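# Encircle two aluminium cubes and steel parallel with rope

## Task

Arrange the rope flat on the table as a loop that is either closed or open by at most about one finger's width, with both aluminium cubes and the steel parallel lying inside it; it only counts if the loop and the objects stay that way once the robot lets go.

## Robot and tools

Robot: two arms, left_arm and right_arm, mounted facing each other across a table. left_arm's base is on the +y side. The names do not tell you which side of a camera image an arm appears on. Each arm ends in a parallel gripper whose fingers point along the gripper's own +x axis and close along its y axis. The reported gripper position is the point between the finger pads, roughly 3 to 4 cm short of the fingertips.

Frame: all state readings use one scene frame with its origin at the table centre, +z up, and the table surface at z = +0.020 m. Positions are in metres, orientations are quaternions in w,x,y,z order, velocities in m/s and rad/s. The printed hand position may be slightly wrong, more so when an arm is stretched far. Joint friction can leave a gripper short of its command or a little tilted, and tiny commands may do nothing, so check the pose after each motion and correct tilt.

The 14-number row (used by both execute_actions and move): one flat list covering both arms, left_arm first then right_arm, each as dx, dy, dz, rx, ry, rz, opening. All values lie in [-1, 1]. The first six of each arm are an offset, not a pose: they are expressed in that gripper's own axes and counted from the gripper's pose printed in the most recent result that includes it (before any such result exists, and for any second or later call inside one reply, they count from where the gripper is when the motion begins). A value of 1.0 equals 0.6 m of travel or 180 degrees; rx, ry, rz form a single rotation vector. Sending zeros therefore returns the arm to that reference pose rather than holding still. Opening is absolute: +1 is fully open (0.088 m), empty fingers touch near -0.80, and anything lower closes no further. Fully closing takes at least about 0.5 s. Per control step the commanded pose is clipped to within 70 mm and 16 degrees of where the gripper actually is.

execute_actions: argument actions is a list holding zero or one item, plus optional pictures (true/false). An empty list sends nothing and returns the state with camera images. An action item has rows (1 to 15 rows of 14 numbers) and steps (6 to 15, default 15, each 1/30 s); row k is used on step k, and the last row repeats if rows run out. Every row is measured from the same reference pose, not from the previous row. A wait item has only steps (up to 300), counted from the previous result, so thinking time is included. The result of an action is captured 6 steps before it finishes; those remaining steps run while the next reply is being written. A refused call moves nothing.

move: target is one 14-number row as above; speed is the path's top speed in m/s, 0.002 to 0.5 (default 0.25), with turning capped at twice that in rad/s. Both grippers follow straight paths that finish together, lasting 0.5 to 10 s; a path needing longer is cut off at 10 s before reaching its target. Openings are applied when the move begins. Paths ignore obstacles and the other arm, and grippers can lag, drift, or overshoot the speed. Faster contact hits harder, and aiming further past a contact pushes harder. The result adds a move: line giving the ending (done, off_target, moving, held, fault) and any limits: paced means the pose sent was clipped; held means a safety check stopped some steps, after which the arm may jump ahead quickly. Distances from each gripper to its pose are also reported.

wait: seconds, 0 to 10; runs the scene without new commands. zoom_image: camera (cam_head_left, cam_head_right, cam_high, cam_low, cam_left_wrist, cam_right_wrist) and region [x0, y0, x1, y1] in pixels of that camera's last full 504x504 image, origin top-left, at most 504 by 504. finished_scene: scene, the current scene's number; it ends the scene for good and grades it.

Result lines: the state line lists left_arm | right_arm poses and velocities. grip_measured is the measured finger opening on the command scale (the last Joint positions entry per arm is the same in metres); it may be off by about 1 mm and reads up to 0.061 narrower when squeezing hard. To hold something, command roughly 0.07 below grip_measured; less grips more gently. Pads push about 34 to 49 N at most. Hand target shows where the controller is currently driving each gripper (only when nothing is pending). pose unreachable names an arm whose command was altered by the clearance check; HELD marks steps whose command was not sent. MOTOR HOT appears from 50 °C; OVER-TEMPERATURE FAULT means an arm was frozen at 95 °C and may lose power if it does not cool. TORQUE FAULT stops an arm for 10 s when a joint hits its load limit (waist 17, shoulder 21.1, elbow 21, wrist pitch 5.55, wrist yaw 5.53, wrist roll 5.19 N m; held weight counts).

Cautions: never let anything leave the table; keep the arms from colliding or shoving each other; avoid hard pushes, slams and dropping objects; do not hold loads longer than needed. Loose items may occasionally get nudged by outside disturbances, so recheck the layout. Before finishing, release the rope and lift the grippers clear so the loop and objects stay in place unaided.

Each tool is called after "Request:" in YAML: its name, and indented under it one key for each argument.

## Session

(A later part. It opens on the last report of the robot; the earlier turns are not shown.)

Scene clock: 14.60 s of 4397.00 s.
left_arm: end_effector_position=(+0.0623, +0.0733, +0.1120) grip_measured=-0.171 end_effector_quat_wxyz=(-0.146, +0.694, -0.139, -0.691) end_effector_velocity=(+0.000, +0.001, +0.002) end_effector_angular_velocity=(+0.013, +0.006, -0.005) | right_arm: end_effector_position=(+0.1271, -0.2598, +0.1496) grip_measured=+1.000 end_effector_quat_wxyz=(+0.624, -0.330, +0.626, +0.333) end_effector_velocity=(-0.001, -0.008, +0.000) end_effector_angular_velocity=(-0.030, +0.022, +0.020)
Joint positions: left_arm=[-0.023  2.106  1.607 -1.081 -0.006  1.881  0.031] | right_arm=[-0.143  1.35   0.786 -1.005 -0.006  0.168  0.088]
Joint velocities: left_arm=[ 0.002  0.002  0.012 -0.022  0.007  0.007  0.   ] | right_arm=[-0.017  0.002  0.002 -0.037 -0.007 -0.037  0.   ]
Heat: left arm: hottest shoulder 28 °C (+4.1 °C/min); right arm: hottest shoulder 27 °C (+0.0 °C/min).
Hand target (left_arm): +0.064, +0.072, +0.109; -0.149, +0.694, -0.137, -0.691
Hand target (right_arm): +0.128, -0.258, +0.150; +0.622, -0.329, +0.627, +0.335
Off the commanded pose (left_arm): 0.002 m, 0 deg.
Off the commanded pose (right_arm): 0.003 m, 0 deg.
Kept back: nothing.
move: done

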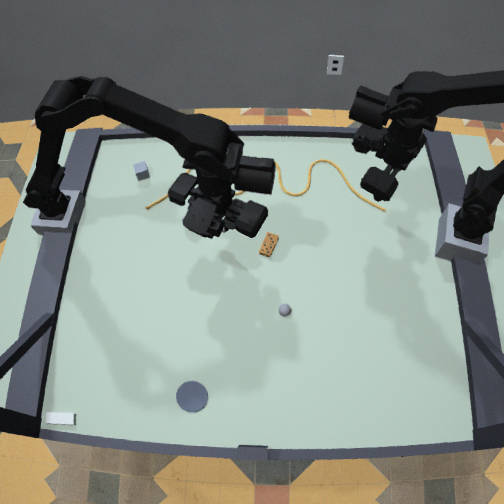

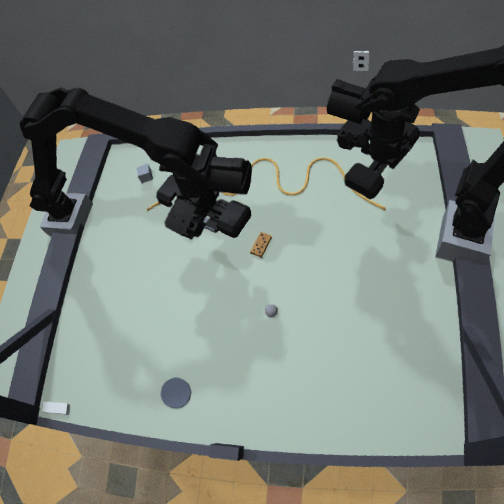

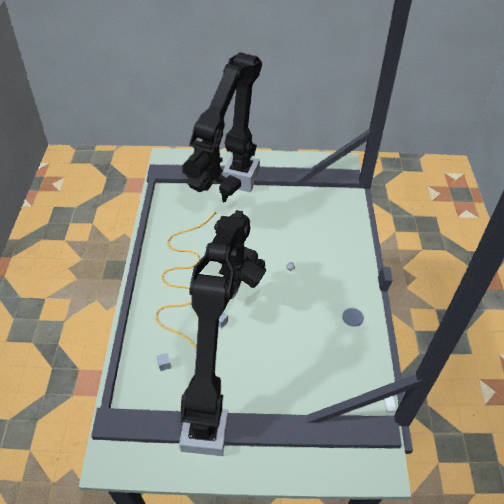

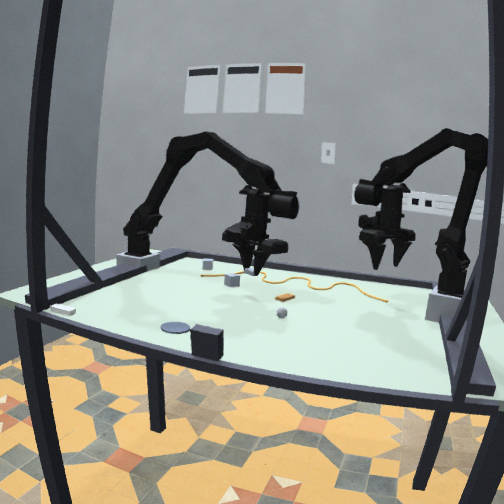

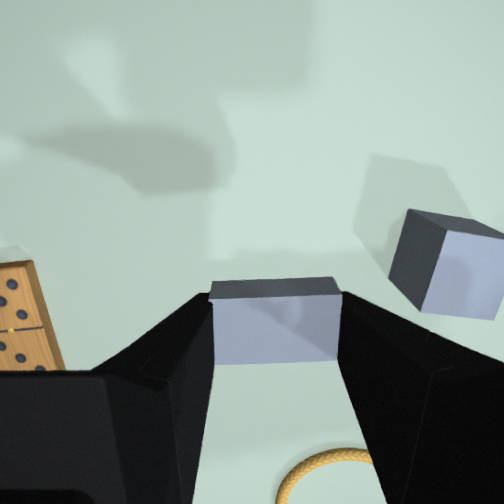

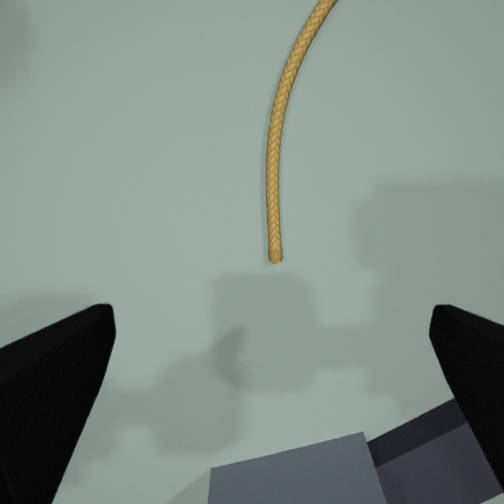

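Request:
move:
  target: [0.08,0.04,0.02,0,0,0,-0.25,0.135,0,0.008,0,0,0,0.2]
  speed: 0.1

Scene clock: 16.13 s of 4397.00 s.
left_arm: end_effector_position=(+0.0434, +0.0584, +0.0675) grip_measured=-0.171 end_effector_quat_wxyz=(-0.146, +0.694, -0.140, -0.691) end_effector_velocity=(+0.002, -0.001, +0.000) end_effector_angular_velocity=(-0.008, -0.006, +0.010) | right_arm: end_effector_position=(+0.1313, -0.2512, +0.0726) grip_measured=+0.203 end_effector_quat_wxyz=(+0.628, -0.326, +0.620, +0.338) end_effector_velocity=(+0.001, -0.001, -0.002) end_effector_angular_velocity=(-0.005, -0.006, -0.010)
Joint positions: left_arm=[-0.065  2.223  1.61  -0.965 -0.006  1.84   0.031] | right_arm=[-0.144  1.553  0.606 -0.605 -0.007  0.165  0.049]
Joint velocities: left_arm=[ 0.002 -0.002 -0.002  0.007 -0.007 -0.007 -0.   ] | right_arm=[-0.002  0.007 -0.002  0.007  0.007  0.007  0.   ]
Heat: left arm: hottest shoulder 29 °C (+7.4 °C/min); right arm: hottest shoulder 27 °C (+0.0 °C/min).
Hand target (left_arm): +0.042, +0.056, +0.064; -0.146, +0.694, -0.139, -0.691
Hand target (right_arm): +0.130, -0.255, +0.069; +0.624, -0.330, +0.625, +0.334
Off the commanded pose (left_arm): 0.004 m, 0 deg.
Off the commanded pose (right_arm): 0.006 m, 1 deg.
Kept back: nothing.
move: done

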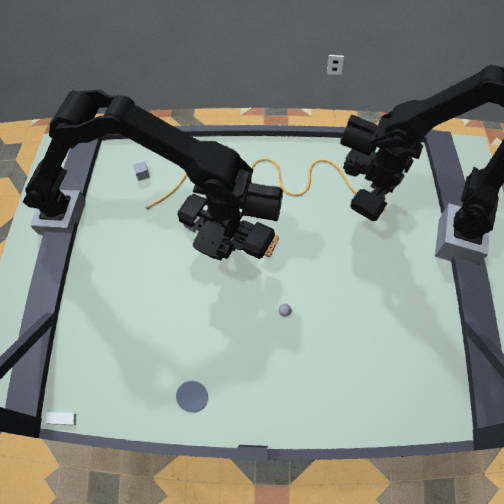

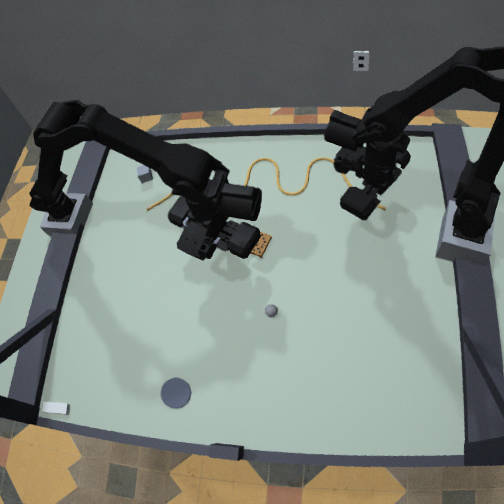

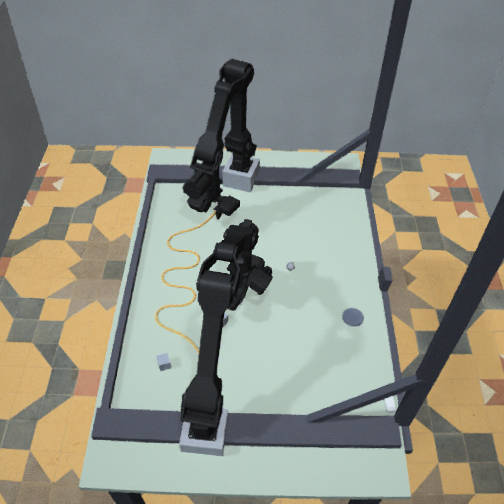

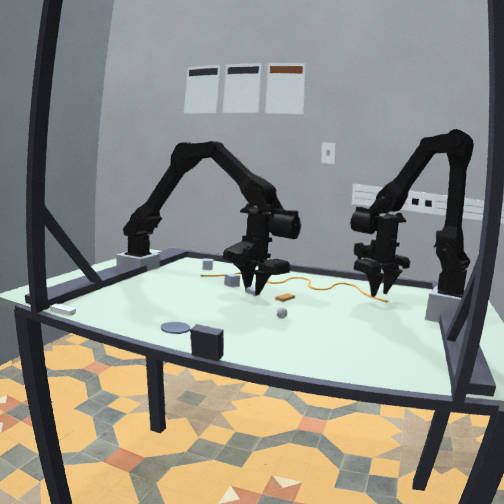

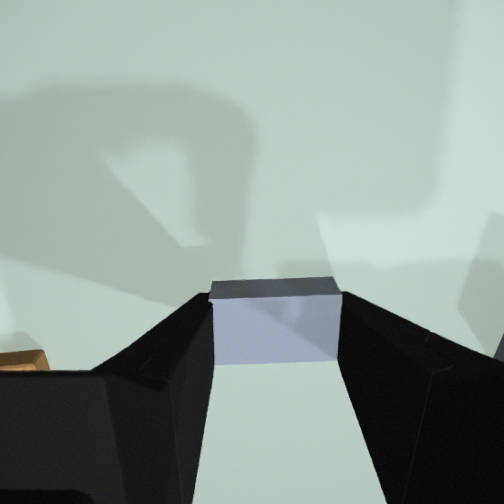

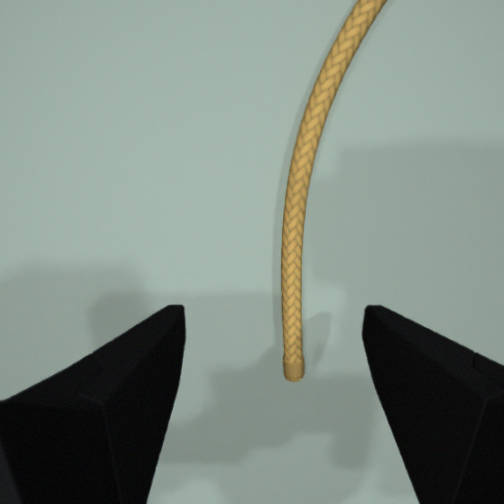

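Request:
move:
  target: [0.012,0,0,0,0,0,-0.25,0.03,-0.008,0,0,0.006,0,0.2]
  speed: 0.04

Scene clock: 17.17 s of 4397.00 s.
left_arm: end_effector_position=(+0.0430, +0.0558, +0.0660) grip_measured=-0.171 end_effector_quat_wxyz=(-0.141, +0.695, -0.145, -0.690) end_effector_velocity=(-0.004, +0.003, +0.000) end_effector_angular_velocity=(+0.008, +0.006, -0.000) | right_arm: end_effector_position=(+0.1369, -0.2497, +0.0585) grip_measured=+0.203 end_effector_quat_wxyz=(+0.627, -0.327, +0.621, +0.338) end_effector_velocity=(+0.002, -0.002, -0.003) end_effector_angular_velocity=(-0.010, -0.004, -0.000)
Joint positions: left_arm=[-0.065  2.224  1.605 -0.945 -0.006  1.84   0.031] | right_arm=[-0.165  1.617  0.595 -0.532 -0.007  0.143  0.049]
Joint velocities: left_arm=[-0.007 -0.002 -0.002 -0.007  0.007 -0.007 -0.   ] | right_arm=[-0.007  0.012 -0.002  0.007  0.007 -0.007 -0.   ]
Heat: left arm: hottest shoulder 29 °C (+7.0 °C/min); right arm: hottest shoulder 27 °C (+0.0 °C/min).
Hand target (left_arm): +0.043, +0.058, +0.060; -0.146, +0.694, -0.140, -0.691
Hand target (right_arm): +0.135, -0.254, +0.055; +0.622, -0.329, +0.627, +0.335
Off the commanded pose (left_arm): 0.006 m, 1 deg.
Off the commanded pose (right_arm): 0.006 m, 1 deg.
Kept back: nothing.
move: done

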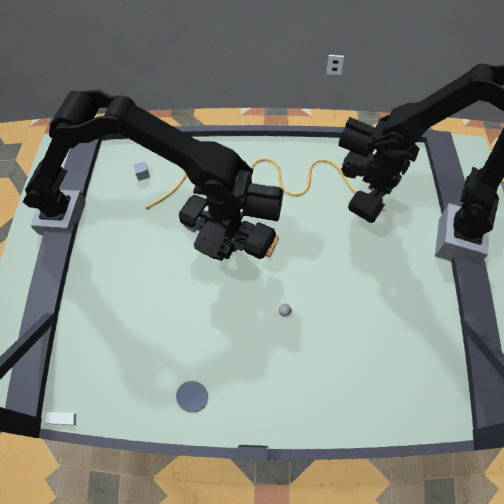

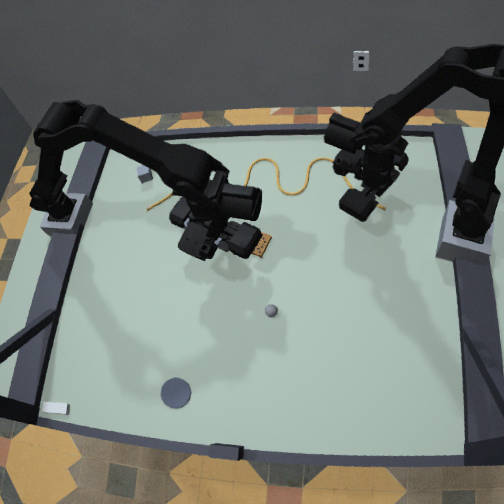

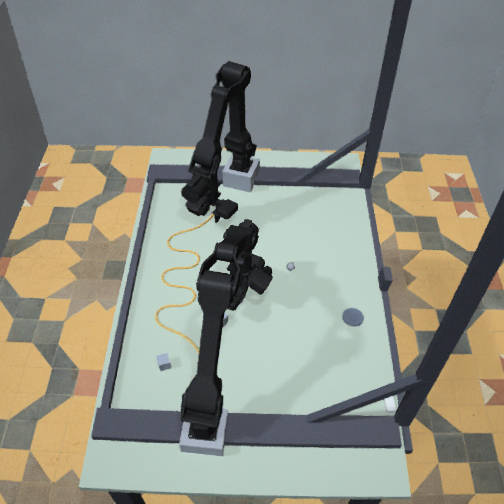

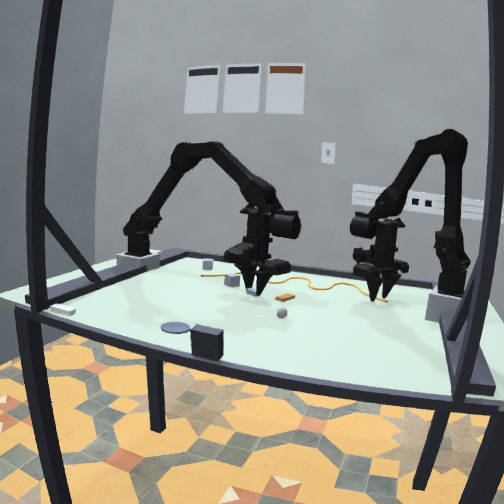

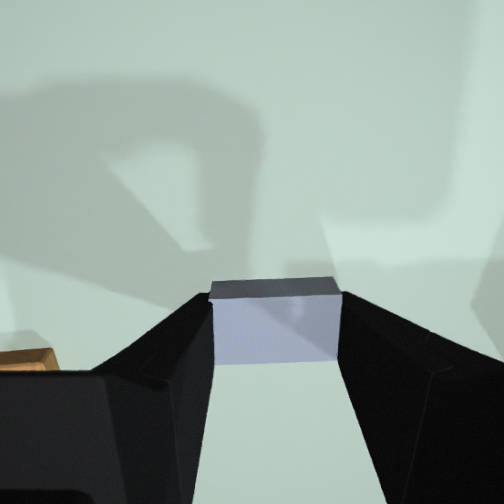

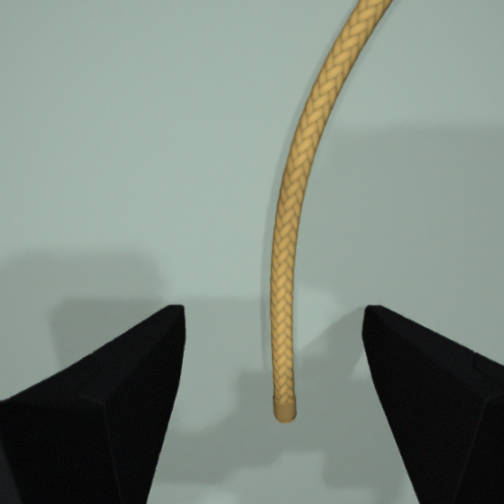

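Request:
move:
  target: [0.004,0,0,0,0,0,0.2,0.018,0,-0.008,0,0.006,0,0.2]
  speed: 0.04

Scene clock: 18.10 s of 4397.00 s.
left_arm: end_effector_position=(+0.0429, +0.0549, +0.0659) grip_measured=+0.196 end_effector_quat_wxyz=(-0.140, +0.695, -0.147, -0.690) end_effector_velocity=(+0.000, -0.000, +0.001) end_effector_angular_velocity=(-0.008, -0.006, +0.020) | right_arm: end_effector_position=(+0.1378, -0.2482, +0.0564) grip_measured=+0.203 end_effector_quat_wxyz=(+0.630, -0.325, +0.618, +0.339) end_effector_velocity=(-0.003, +0.000, -0.001) end_effector_angular_velocity=(+0.012, +0.019, -0.009)
Joint positions: left_arm=[-0.065  2.224  1.604 -0.941 -0.006  1.84   0.049] | right_arm=[-0.166  1.625  0.592 -0.513 -0.006  0.144  0.049]
Joint velocities: left_arm=[-0.002 -0.007 -0.007  0.007 -0.007 -0.022  0.   ] | right_arm=[-0.002 -0.002 -0.007  0.007 -0.022  0.007  0.   ]
Heat: left arm: hottest shoulder 29 °C (+6.6 °C/min); right arm: hottest shoulder 27 °C (+0.0 °C/min).
Hand target (left_arm): +0.043, +0.056, +0.064; -0.141, +0.695, -0.145, -0.690
Hand target (right_arm): +0.134, -0.254, +0.048; +0.622, -0.330, +0.626, +0.335
Off the commanded pose (left_arm): 0.002 m, 0 deg.
Off the commanded pose (right_arm): 0.011 m, 2 deg.
Kept back: nothing.
move: off_target (right_arm)

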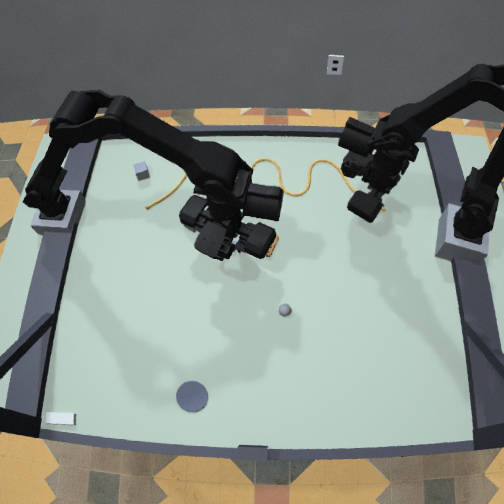

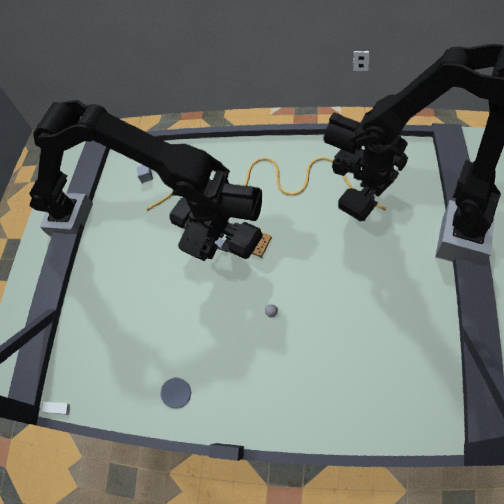

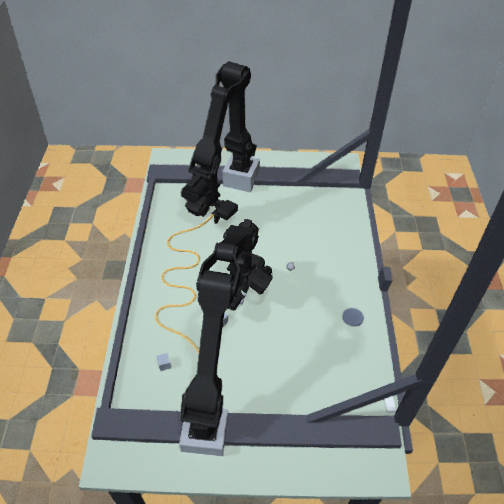

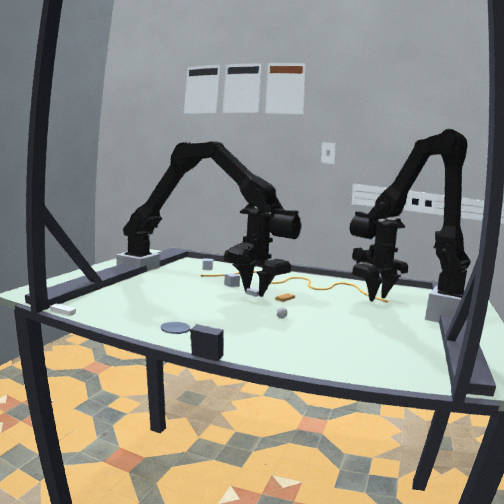

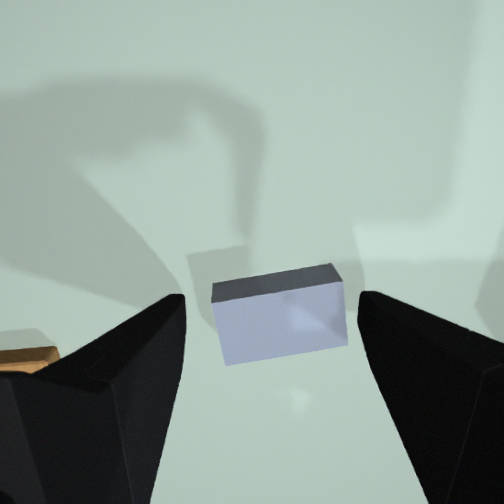

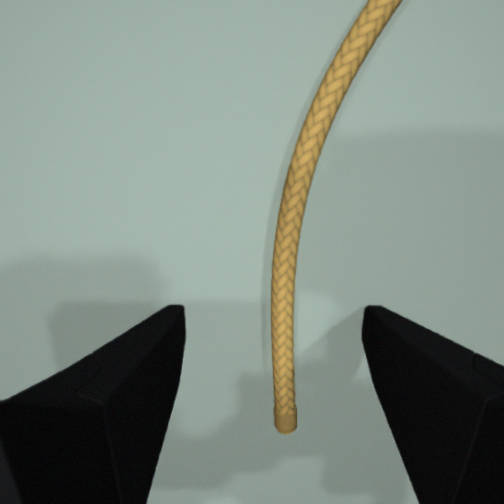

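Request:
move:
  target: [-0.13,0,0,0,0,0,0.2,0,0,0,0,0,0,-0.8]
  speed: 0.2

Scene clock: 19.27 s of 4397.00 s.
left_arm: end_effector_position=(+0.0433, +0.0576, +0.1393) grip_measured=+0.198 end_effector_quat_wxyz=(-0.143, +0.695, -0.143, -0.690) end_effector_velocity=(-0.002, +0.001, +0.005) end_effector_angular_velocity=(+0.001, -0.008, +0.000) | right_arm: end_effector_position=(+0.1393, -0.2469, +0.0573) grip_measured=-0.741 end_effector_quat_wxyz=(+0.633, -0.325, +0.616, +0.339) end_effector_velocity=(-0.001, -0.001, +0.001) end_effector_angular_velocity=(+0.001, +0.007, +0.005)
Joint positions: left_arm=[-0.065  2.147  1.782 -1.205 -0.006  1.84   0.049] | right_arm=[-0.167  1.623  0.595 -0.511 -0.002  0.144  0.003]
Joint velocities: left_arm=[-0.007 -0.002  0.017 -0.022 -0.007 -0.007 -0.   ] | right_arm=[-0.002 -0.007 -0.002 -0.007 -0.007 -0.007  0.   ]
Heat: left arm: hottest shoulder 30 °C (+9.3 °C/min); right arm: hottest shoulder 27 °C (+0.0 °C/min).
Hand target (left_arm): +0.043, +0.056, +0.144; -0.140, +0.695, -0.147, -0.690
Hand target (right_arm): +0.138, -0.248, +0.056; +0.630, -0.325, +0.619, +0.339
Off the commanded pose (left_arm): 0.005 m, 1 deg.
Off the commanded pose (right_arm): 0.002 m, 0 deg.
Kept back: nothing.
move: done

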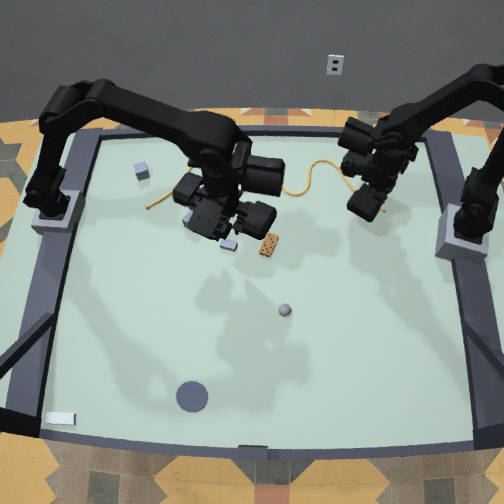

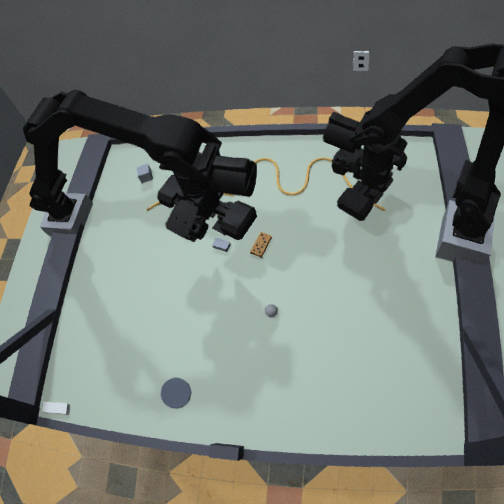

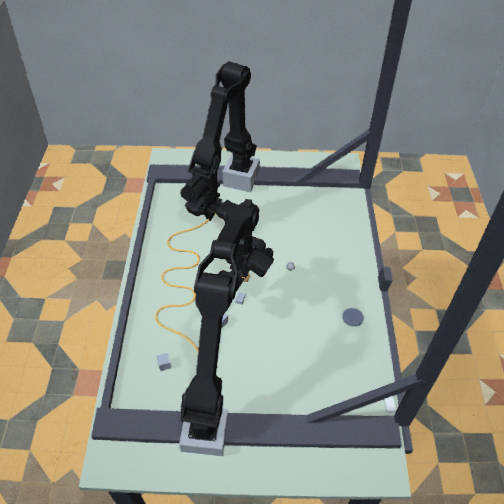

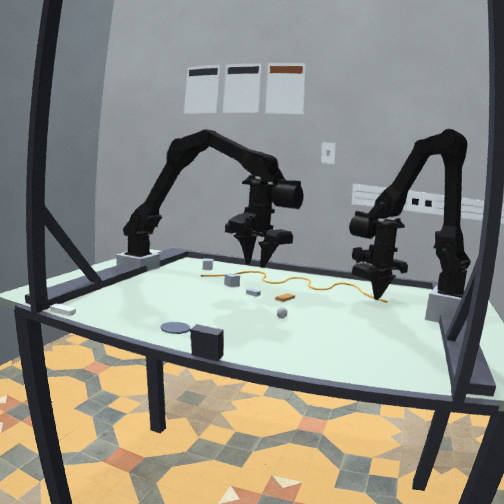

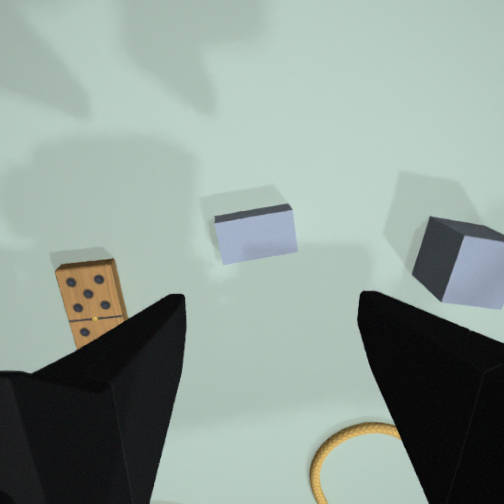

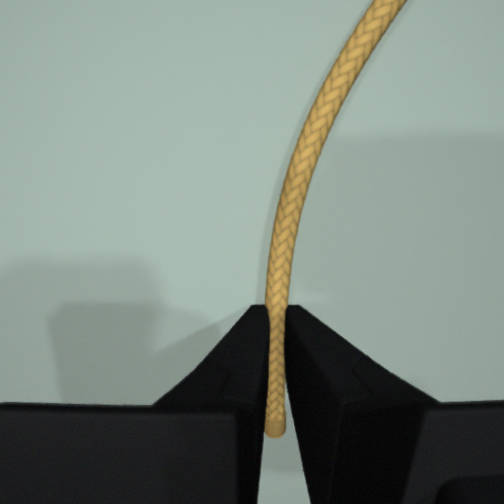

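Request:
move:
  target: [0,-0.453,-0.163,-0.18,0,0,1,-0.033,0.21,-0.047,0.31,0.01,0,-0.8]
  speed: 0.2

Scene clock: 22.63 s of 4397.00 s.
left_arm: end_effector_position=(+0.2429, +0.2654, +0.1385) grip_measured=+1.000 end_effector_quat_wxyz=(+0.054, +0.705, +0.058, -0.704) end_effector_velocity=(+0.000, +0.007, -0.000) end_effector_angular_velocity=(+0.022, +0.007, +0.020) | right_arm: end_effector_position=(+0.0199, -0.2019, +0.0778) grip_measured=-0.741 end_effector_quat_wxyz=(+0.703, +0.006, +0.711, +0.008) end_effector_velocity=(-0.001, -0.001, +0.001) end_effector_angular_velocity=(-0.005, +0.022, -0.014)
Joint positions: left_arm=[ 0.687  1.525  0.984 -1.034 -0.004  2.025  0.088] | right_arm=[ 0.379  1.654  0.738 -0.634 -0.009  1.663  0.003]
Joint velocities: left_arm=[ 0.012 -0.002 -0.002 -0.022 -0.007 -0.007  0.   ] | right_arm=[-0.007 -0.002  0.002 -0.007 -0.022  0.007 -0.   ]
Heat: left arm: hottest shoulder 31 °C (+10.6 °C/min); right arm: hottest shoulder 27 °C (+0.0 °C/min).
Hand target (left_arm): +0.242, +0.267, +0.139; +0.055, +0.705, +0.056, -0.705
Hand target (right_arm): +0.019, -0.201, +0.076; +0.703, +0.003, +0.711, +0.005
Off the commanded pose (left_arm): 0.004 m, 0 deg.
Off the commanded pose (right_arm): 0.002 m, 0 deg.
Kept back: nothing.
move: done

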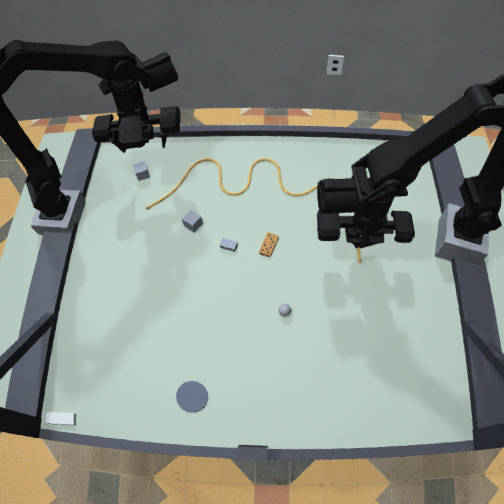

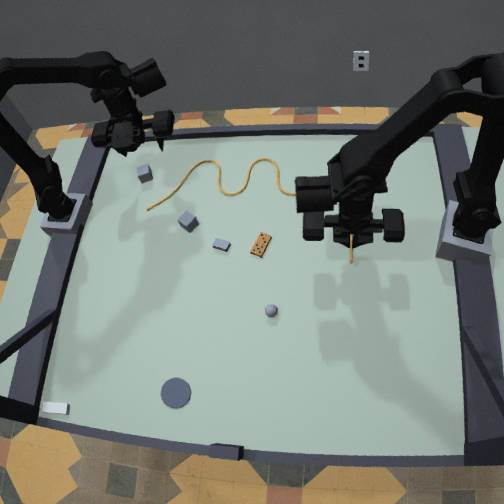

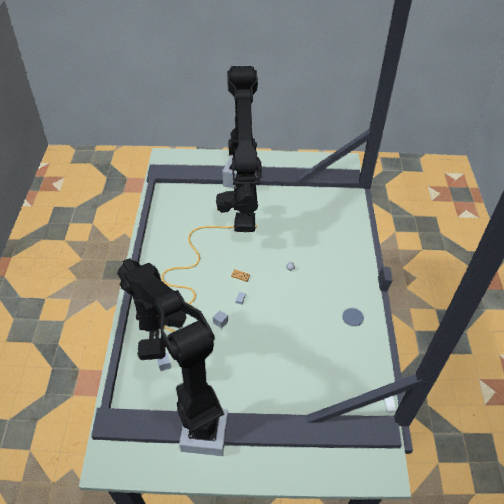

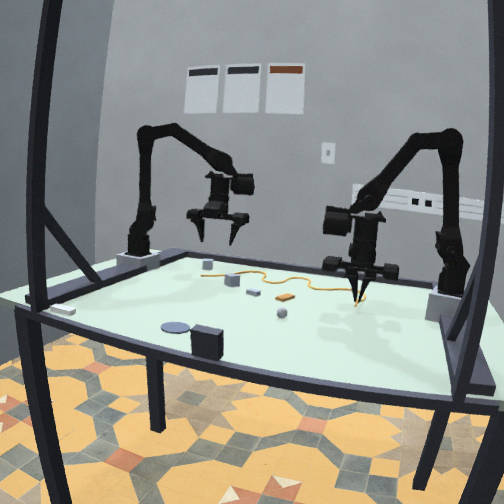

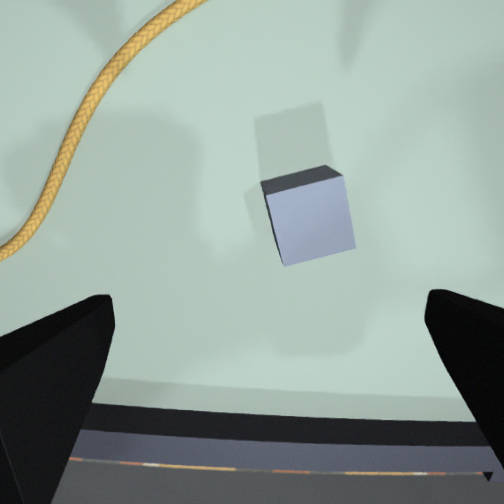

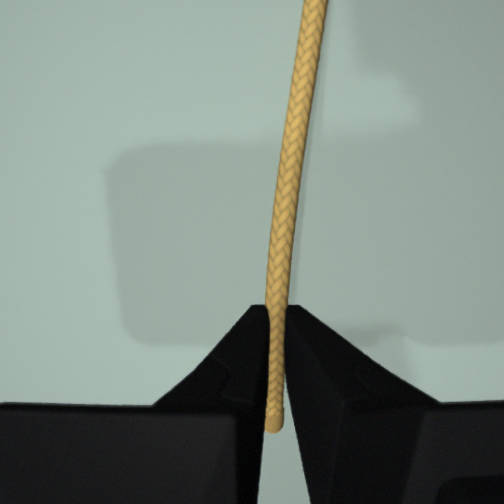

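Request:
move:
  target: [0.115,-0.033,0.022,-0.08,0,0,0.6,0,0.167,-0.1,0.25,0,0,-0.8]
  speed: 0.15

Scene clock: 25.90 s of 4397.00 s.
left_arm: end_effector_position=(+0.2291, +0.2806, +0.0732) grip_measured=+0.602 end_effector_quat_wxyz=(+0.146, +0.695, +0.141, -0.690) end_effector_velocity=(-0.002, +0.006, -0.003) end_effector_angular_velocity=(+0.030, -0.006, +0.000) | right_arm: end_effector_position=(-0.0399, -0.1026, +0.0846) grip_measured=-0.741 end_effector_quat_wxyz=(+0.645, +0.277, +0.663, -0.261) end_effector_velocity=(+0.000, -0.003, -0.001) end_effector_angular_velocity=(-0.023, +0.003, -0.024)
Joint positions: left_arm=[ 0.676  1.556  0.725 -0.731 -0.004  1.765  0.069] | right_arm=[ 0.523  1.991  1.213 -0.761 -0.008  2.591  0.003]
Joint velocities: left_arm=[-0.007  0.002 -0.012 -0.007 -0.022 -0.007 -0.   ] | right_arm=[-0.002  0.007  0.007 -0.022 -0.007  0.022 -0.   ]
Heat: left arm: hottest shoulder 30 °C (+6.9 °C/min); right arm: hottest shoulder 27 °C (+0.0 °C/min).
Hand target (left_arm): +0.227, +0.283, +0.070; +0.142, +0.693, +0.146, -0.692
Hand target (right_arm): -0.041, -0.102, +0.081; +0.648, +0.274, +0.660, -0.264
Off the commanded pose (left_arm): 0.005 m, 1 deg.
Off the commanded pose (right_arm): 0.004 m, 1 deg.
Kept back: nothing.
move: done

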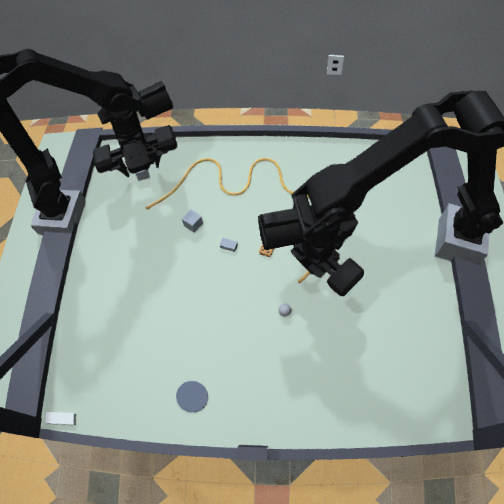

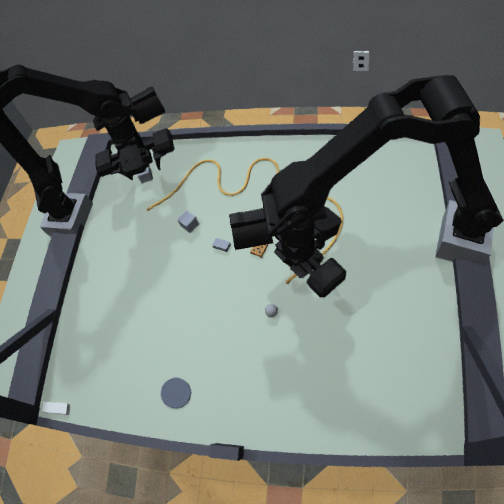

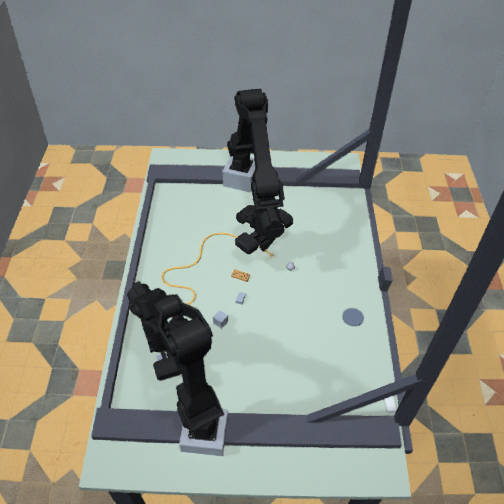

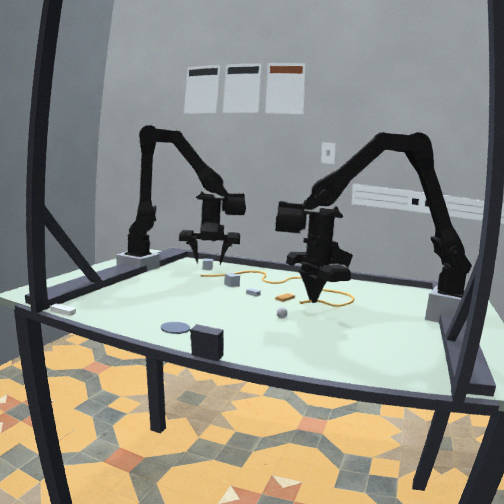

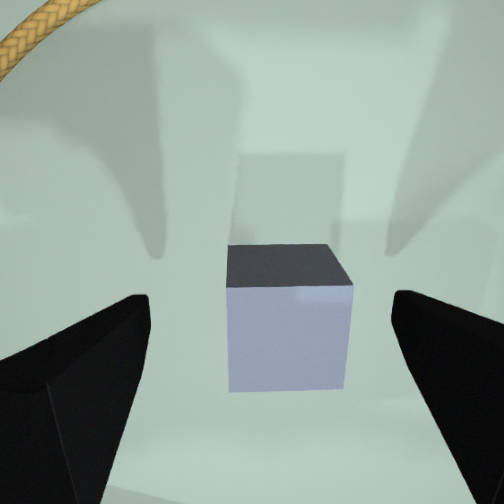

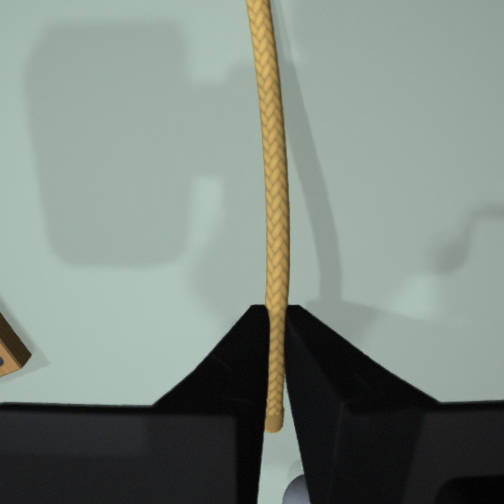

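Request:
move:
  target: [0.02,-0.008,0,0,0,0,0.6,0.02,0.13,-0.153,0.14,-0.008,0,-0.8]
  speed: 0.15

Request:
move:
  target: [0,0,0,0,0,0,-0.32,0,0,0,0,0,0,-0.8]

Scene clock: 28.07 s of 4397.00 s.
left_arm: end_effector_position=(+0.2284, +0.2821, +0.0646) grip_measured=+0.602 end_effector_quat_wxyz=(+0.151, +0.697, +0.137, -0.688) end_effector_velocity=(+0.001, -0.000, -0.001) end_effector_angular_velocity=(+0.002, -0.007, +0.005) | right_arm: end_effector_position=(-0.0525, +0.0174, +0.0850) grip_measured=-0.741 end_effector_quat_wxyz=(+0.573, +0.409, +0.588, -0.398) end_effector_velocity=(+0.003, -0.001, +0.001) end_effector_angular_velocity=(-0.020, -0.011, -0.010)
Joint positions: left_arm=[ 0.677  1.562  0.689 -0.675 -0.004  1.764  0.069] | right_arm=[ 0.49   2.432  1.954 -1.066 -0.003  2.991  0.003]
Joint velocities: left_arm=[-0.002  0.002 -0.002  0.007 -0.007 -0.007 -0.   ] | right_arm=[-0.002  0.012  0.027 -0.037  0.007  0.007 -0.   ]
Heat: left arm: hottest shoulder 30 °C (+6.4 °C/min); right arm: hottest shoulder 27 °C (+0.0 °C/min).
Hand target (left_arm): +0.227, +0.285, +0.061; +0.146, +0.695, +0.141, -0.690
Hand target (right_arm): -0.051, +0.017, +0.077; +0.577, +0.407, +0.582, -0.403
Off the commanded pose (left_arm): 0.005 m, 1 deg.
Off the commanded pose (right_arm): 0.009 m, 1 deg.
Kept back: nothing.
move: off_target (right_arm)

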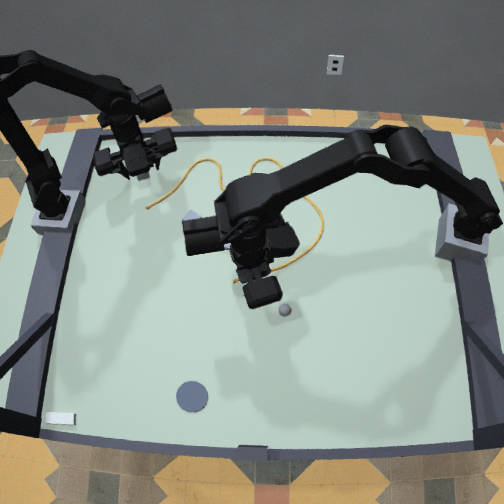

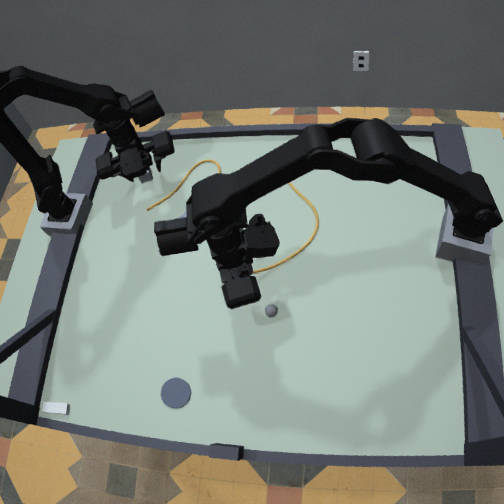

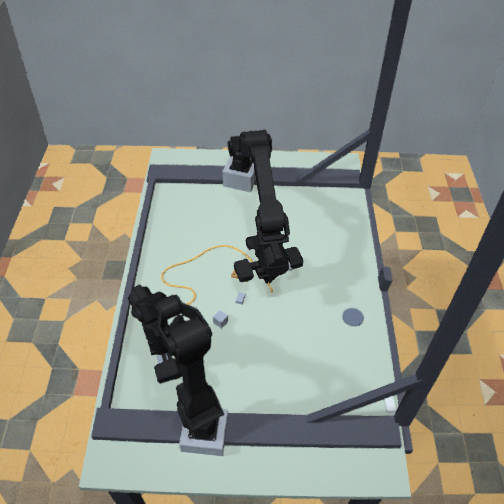

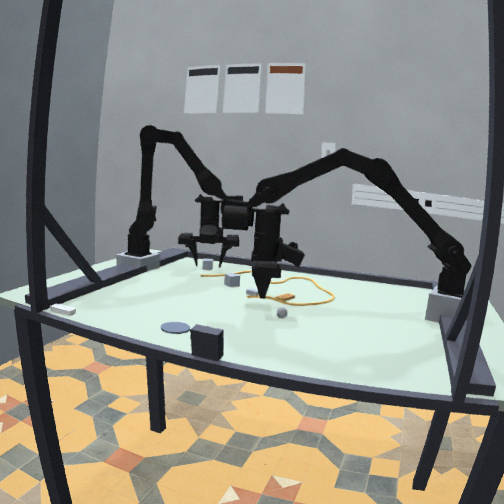

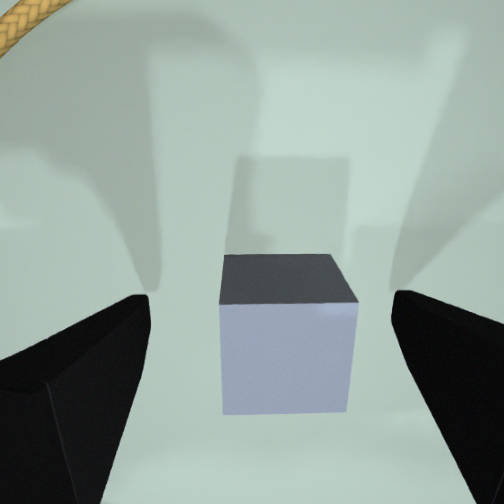

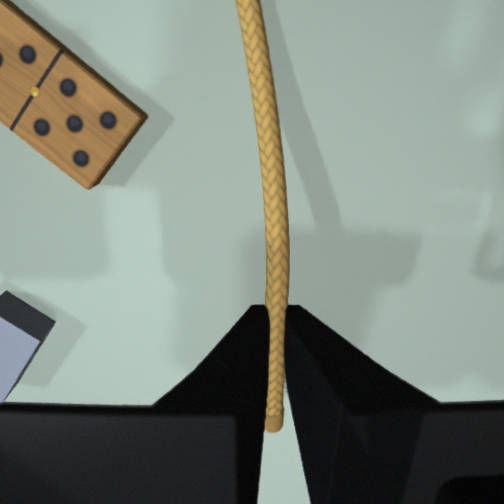

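Scene clock: 28.57 s of 4397.00 s.
left_arm: end_effector_position=(+0.2283, +0.2823, +0.0646) grip_measured=-0.223 end_effector_quat_wxyz=(+0.151, +0.696, +0.137, -0.688) end_effector_velocity=(+0.002, +0.000, +0.000) end_effector_angular_velocity=(-0.002, -0.010, -0.005) | right_arm: end_effector_position=(-0.0525, +0.0174, +0.0849) grip_measured=-0.741 end_effector_quat_wxyz=(+0.573, +0.409, +0.588, -0.398) end_effector_velocity=(+0.002, +0.002, +0.001) end_effector_angular_velocity=(+0.006, +0.008, +0.000)
Joint positions: left_arm=[ 0.677  1.562  0.689 -0.677 -0.004  1.764  0.028] | right_arm=[ 0.49   2.433  1.955 -1.066 -0.003  2.991  0.003]
Joint velocities: left_arm=[ 0.002 -0.002 -0.002  0.007 -0.007  0.007 -0.   ] | right_arm=[-0.007 -0.002 -0.002  0.007 -0.007 -0.007 -0.   ]
Heat: left arm: hottest shoulder 30 °C (+6.3 °C/min); right arm: hottest shoulder 28 °C (+2.1 °C/min).
Hand target (left_arm): +0.228, +0.282, +0.065; +0.151, +0.697, +0.137, -0.688
Hand target (right_arm): -0.052, +0.017, +0.085; +0.573, +0.409, +0.588, -0.398
Off the commanded pose (left_arm): 0.000 m, 0 deg.
Off the commanded pose (right_arm): 0.000 m, 0 deg.
Kept back: nothing.
move: done

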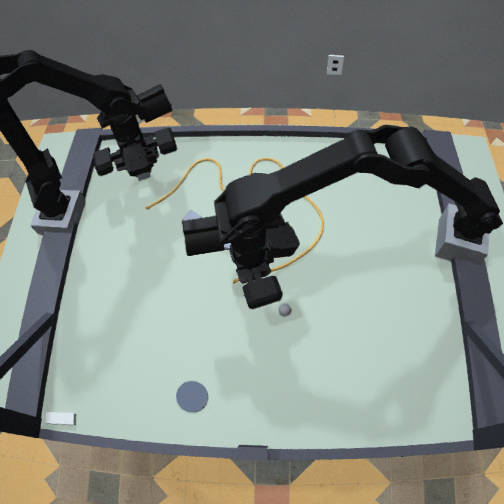

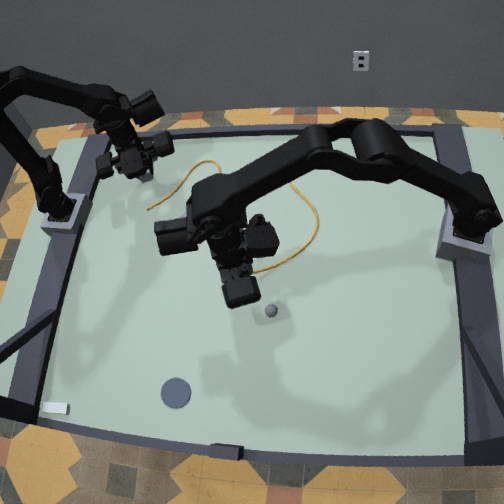

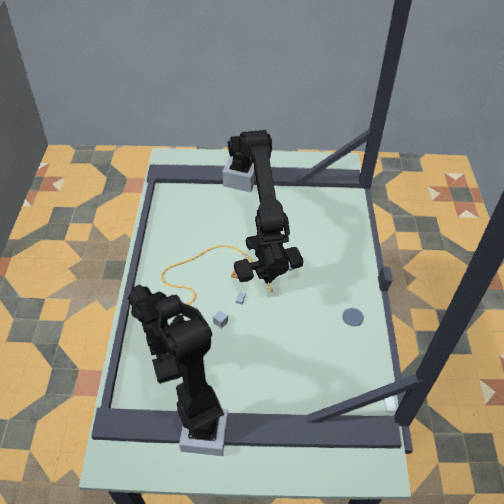

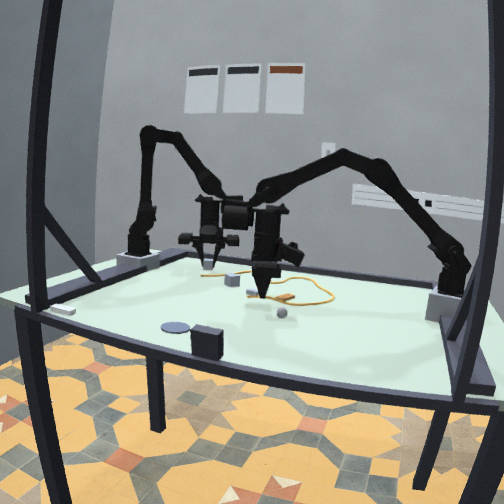

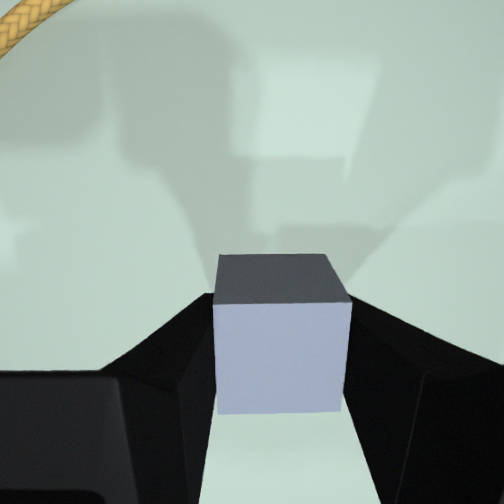

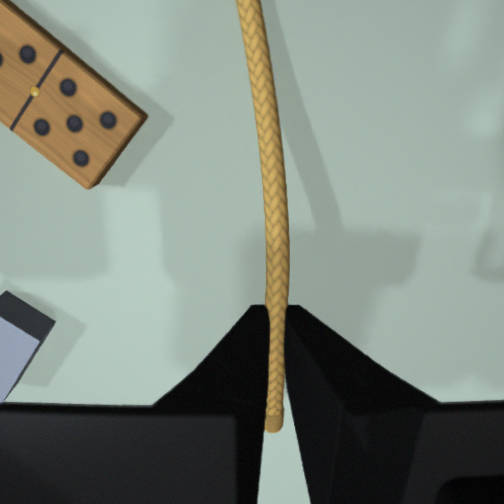

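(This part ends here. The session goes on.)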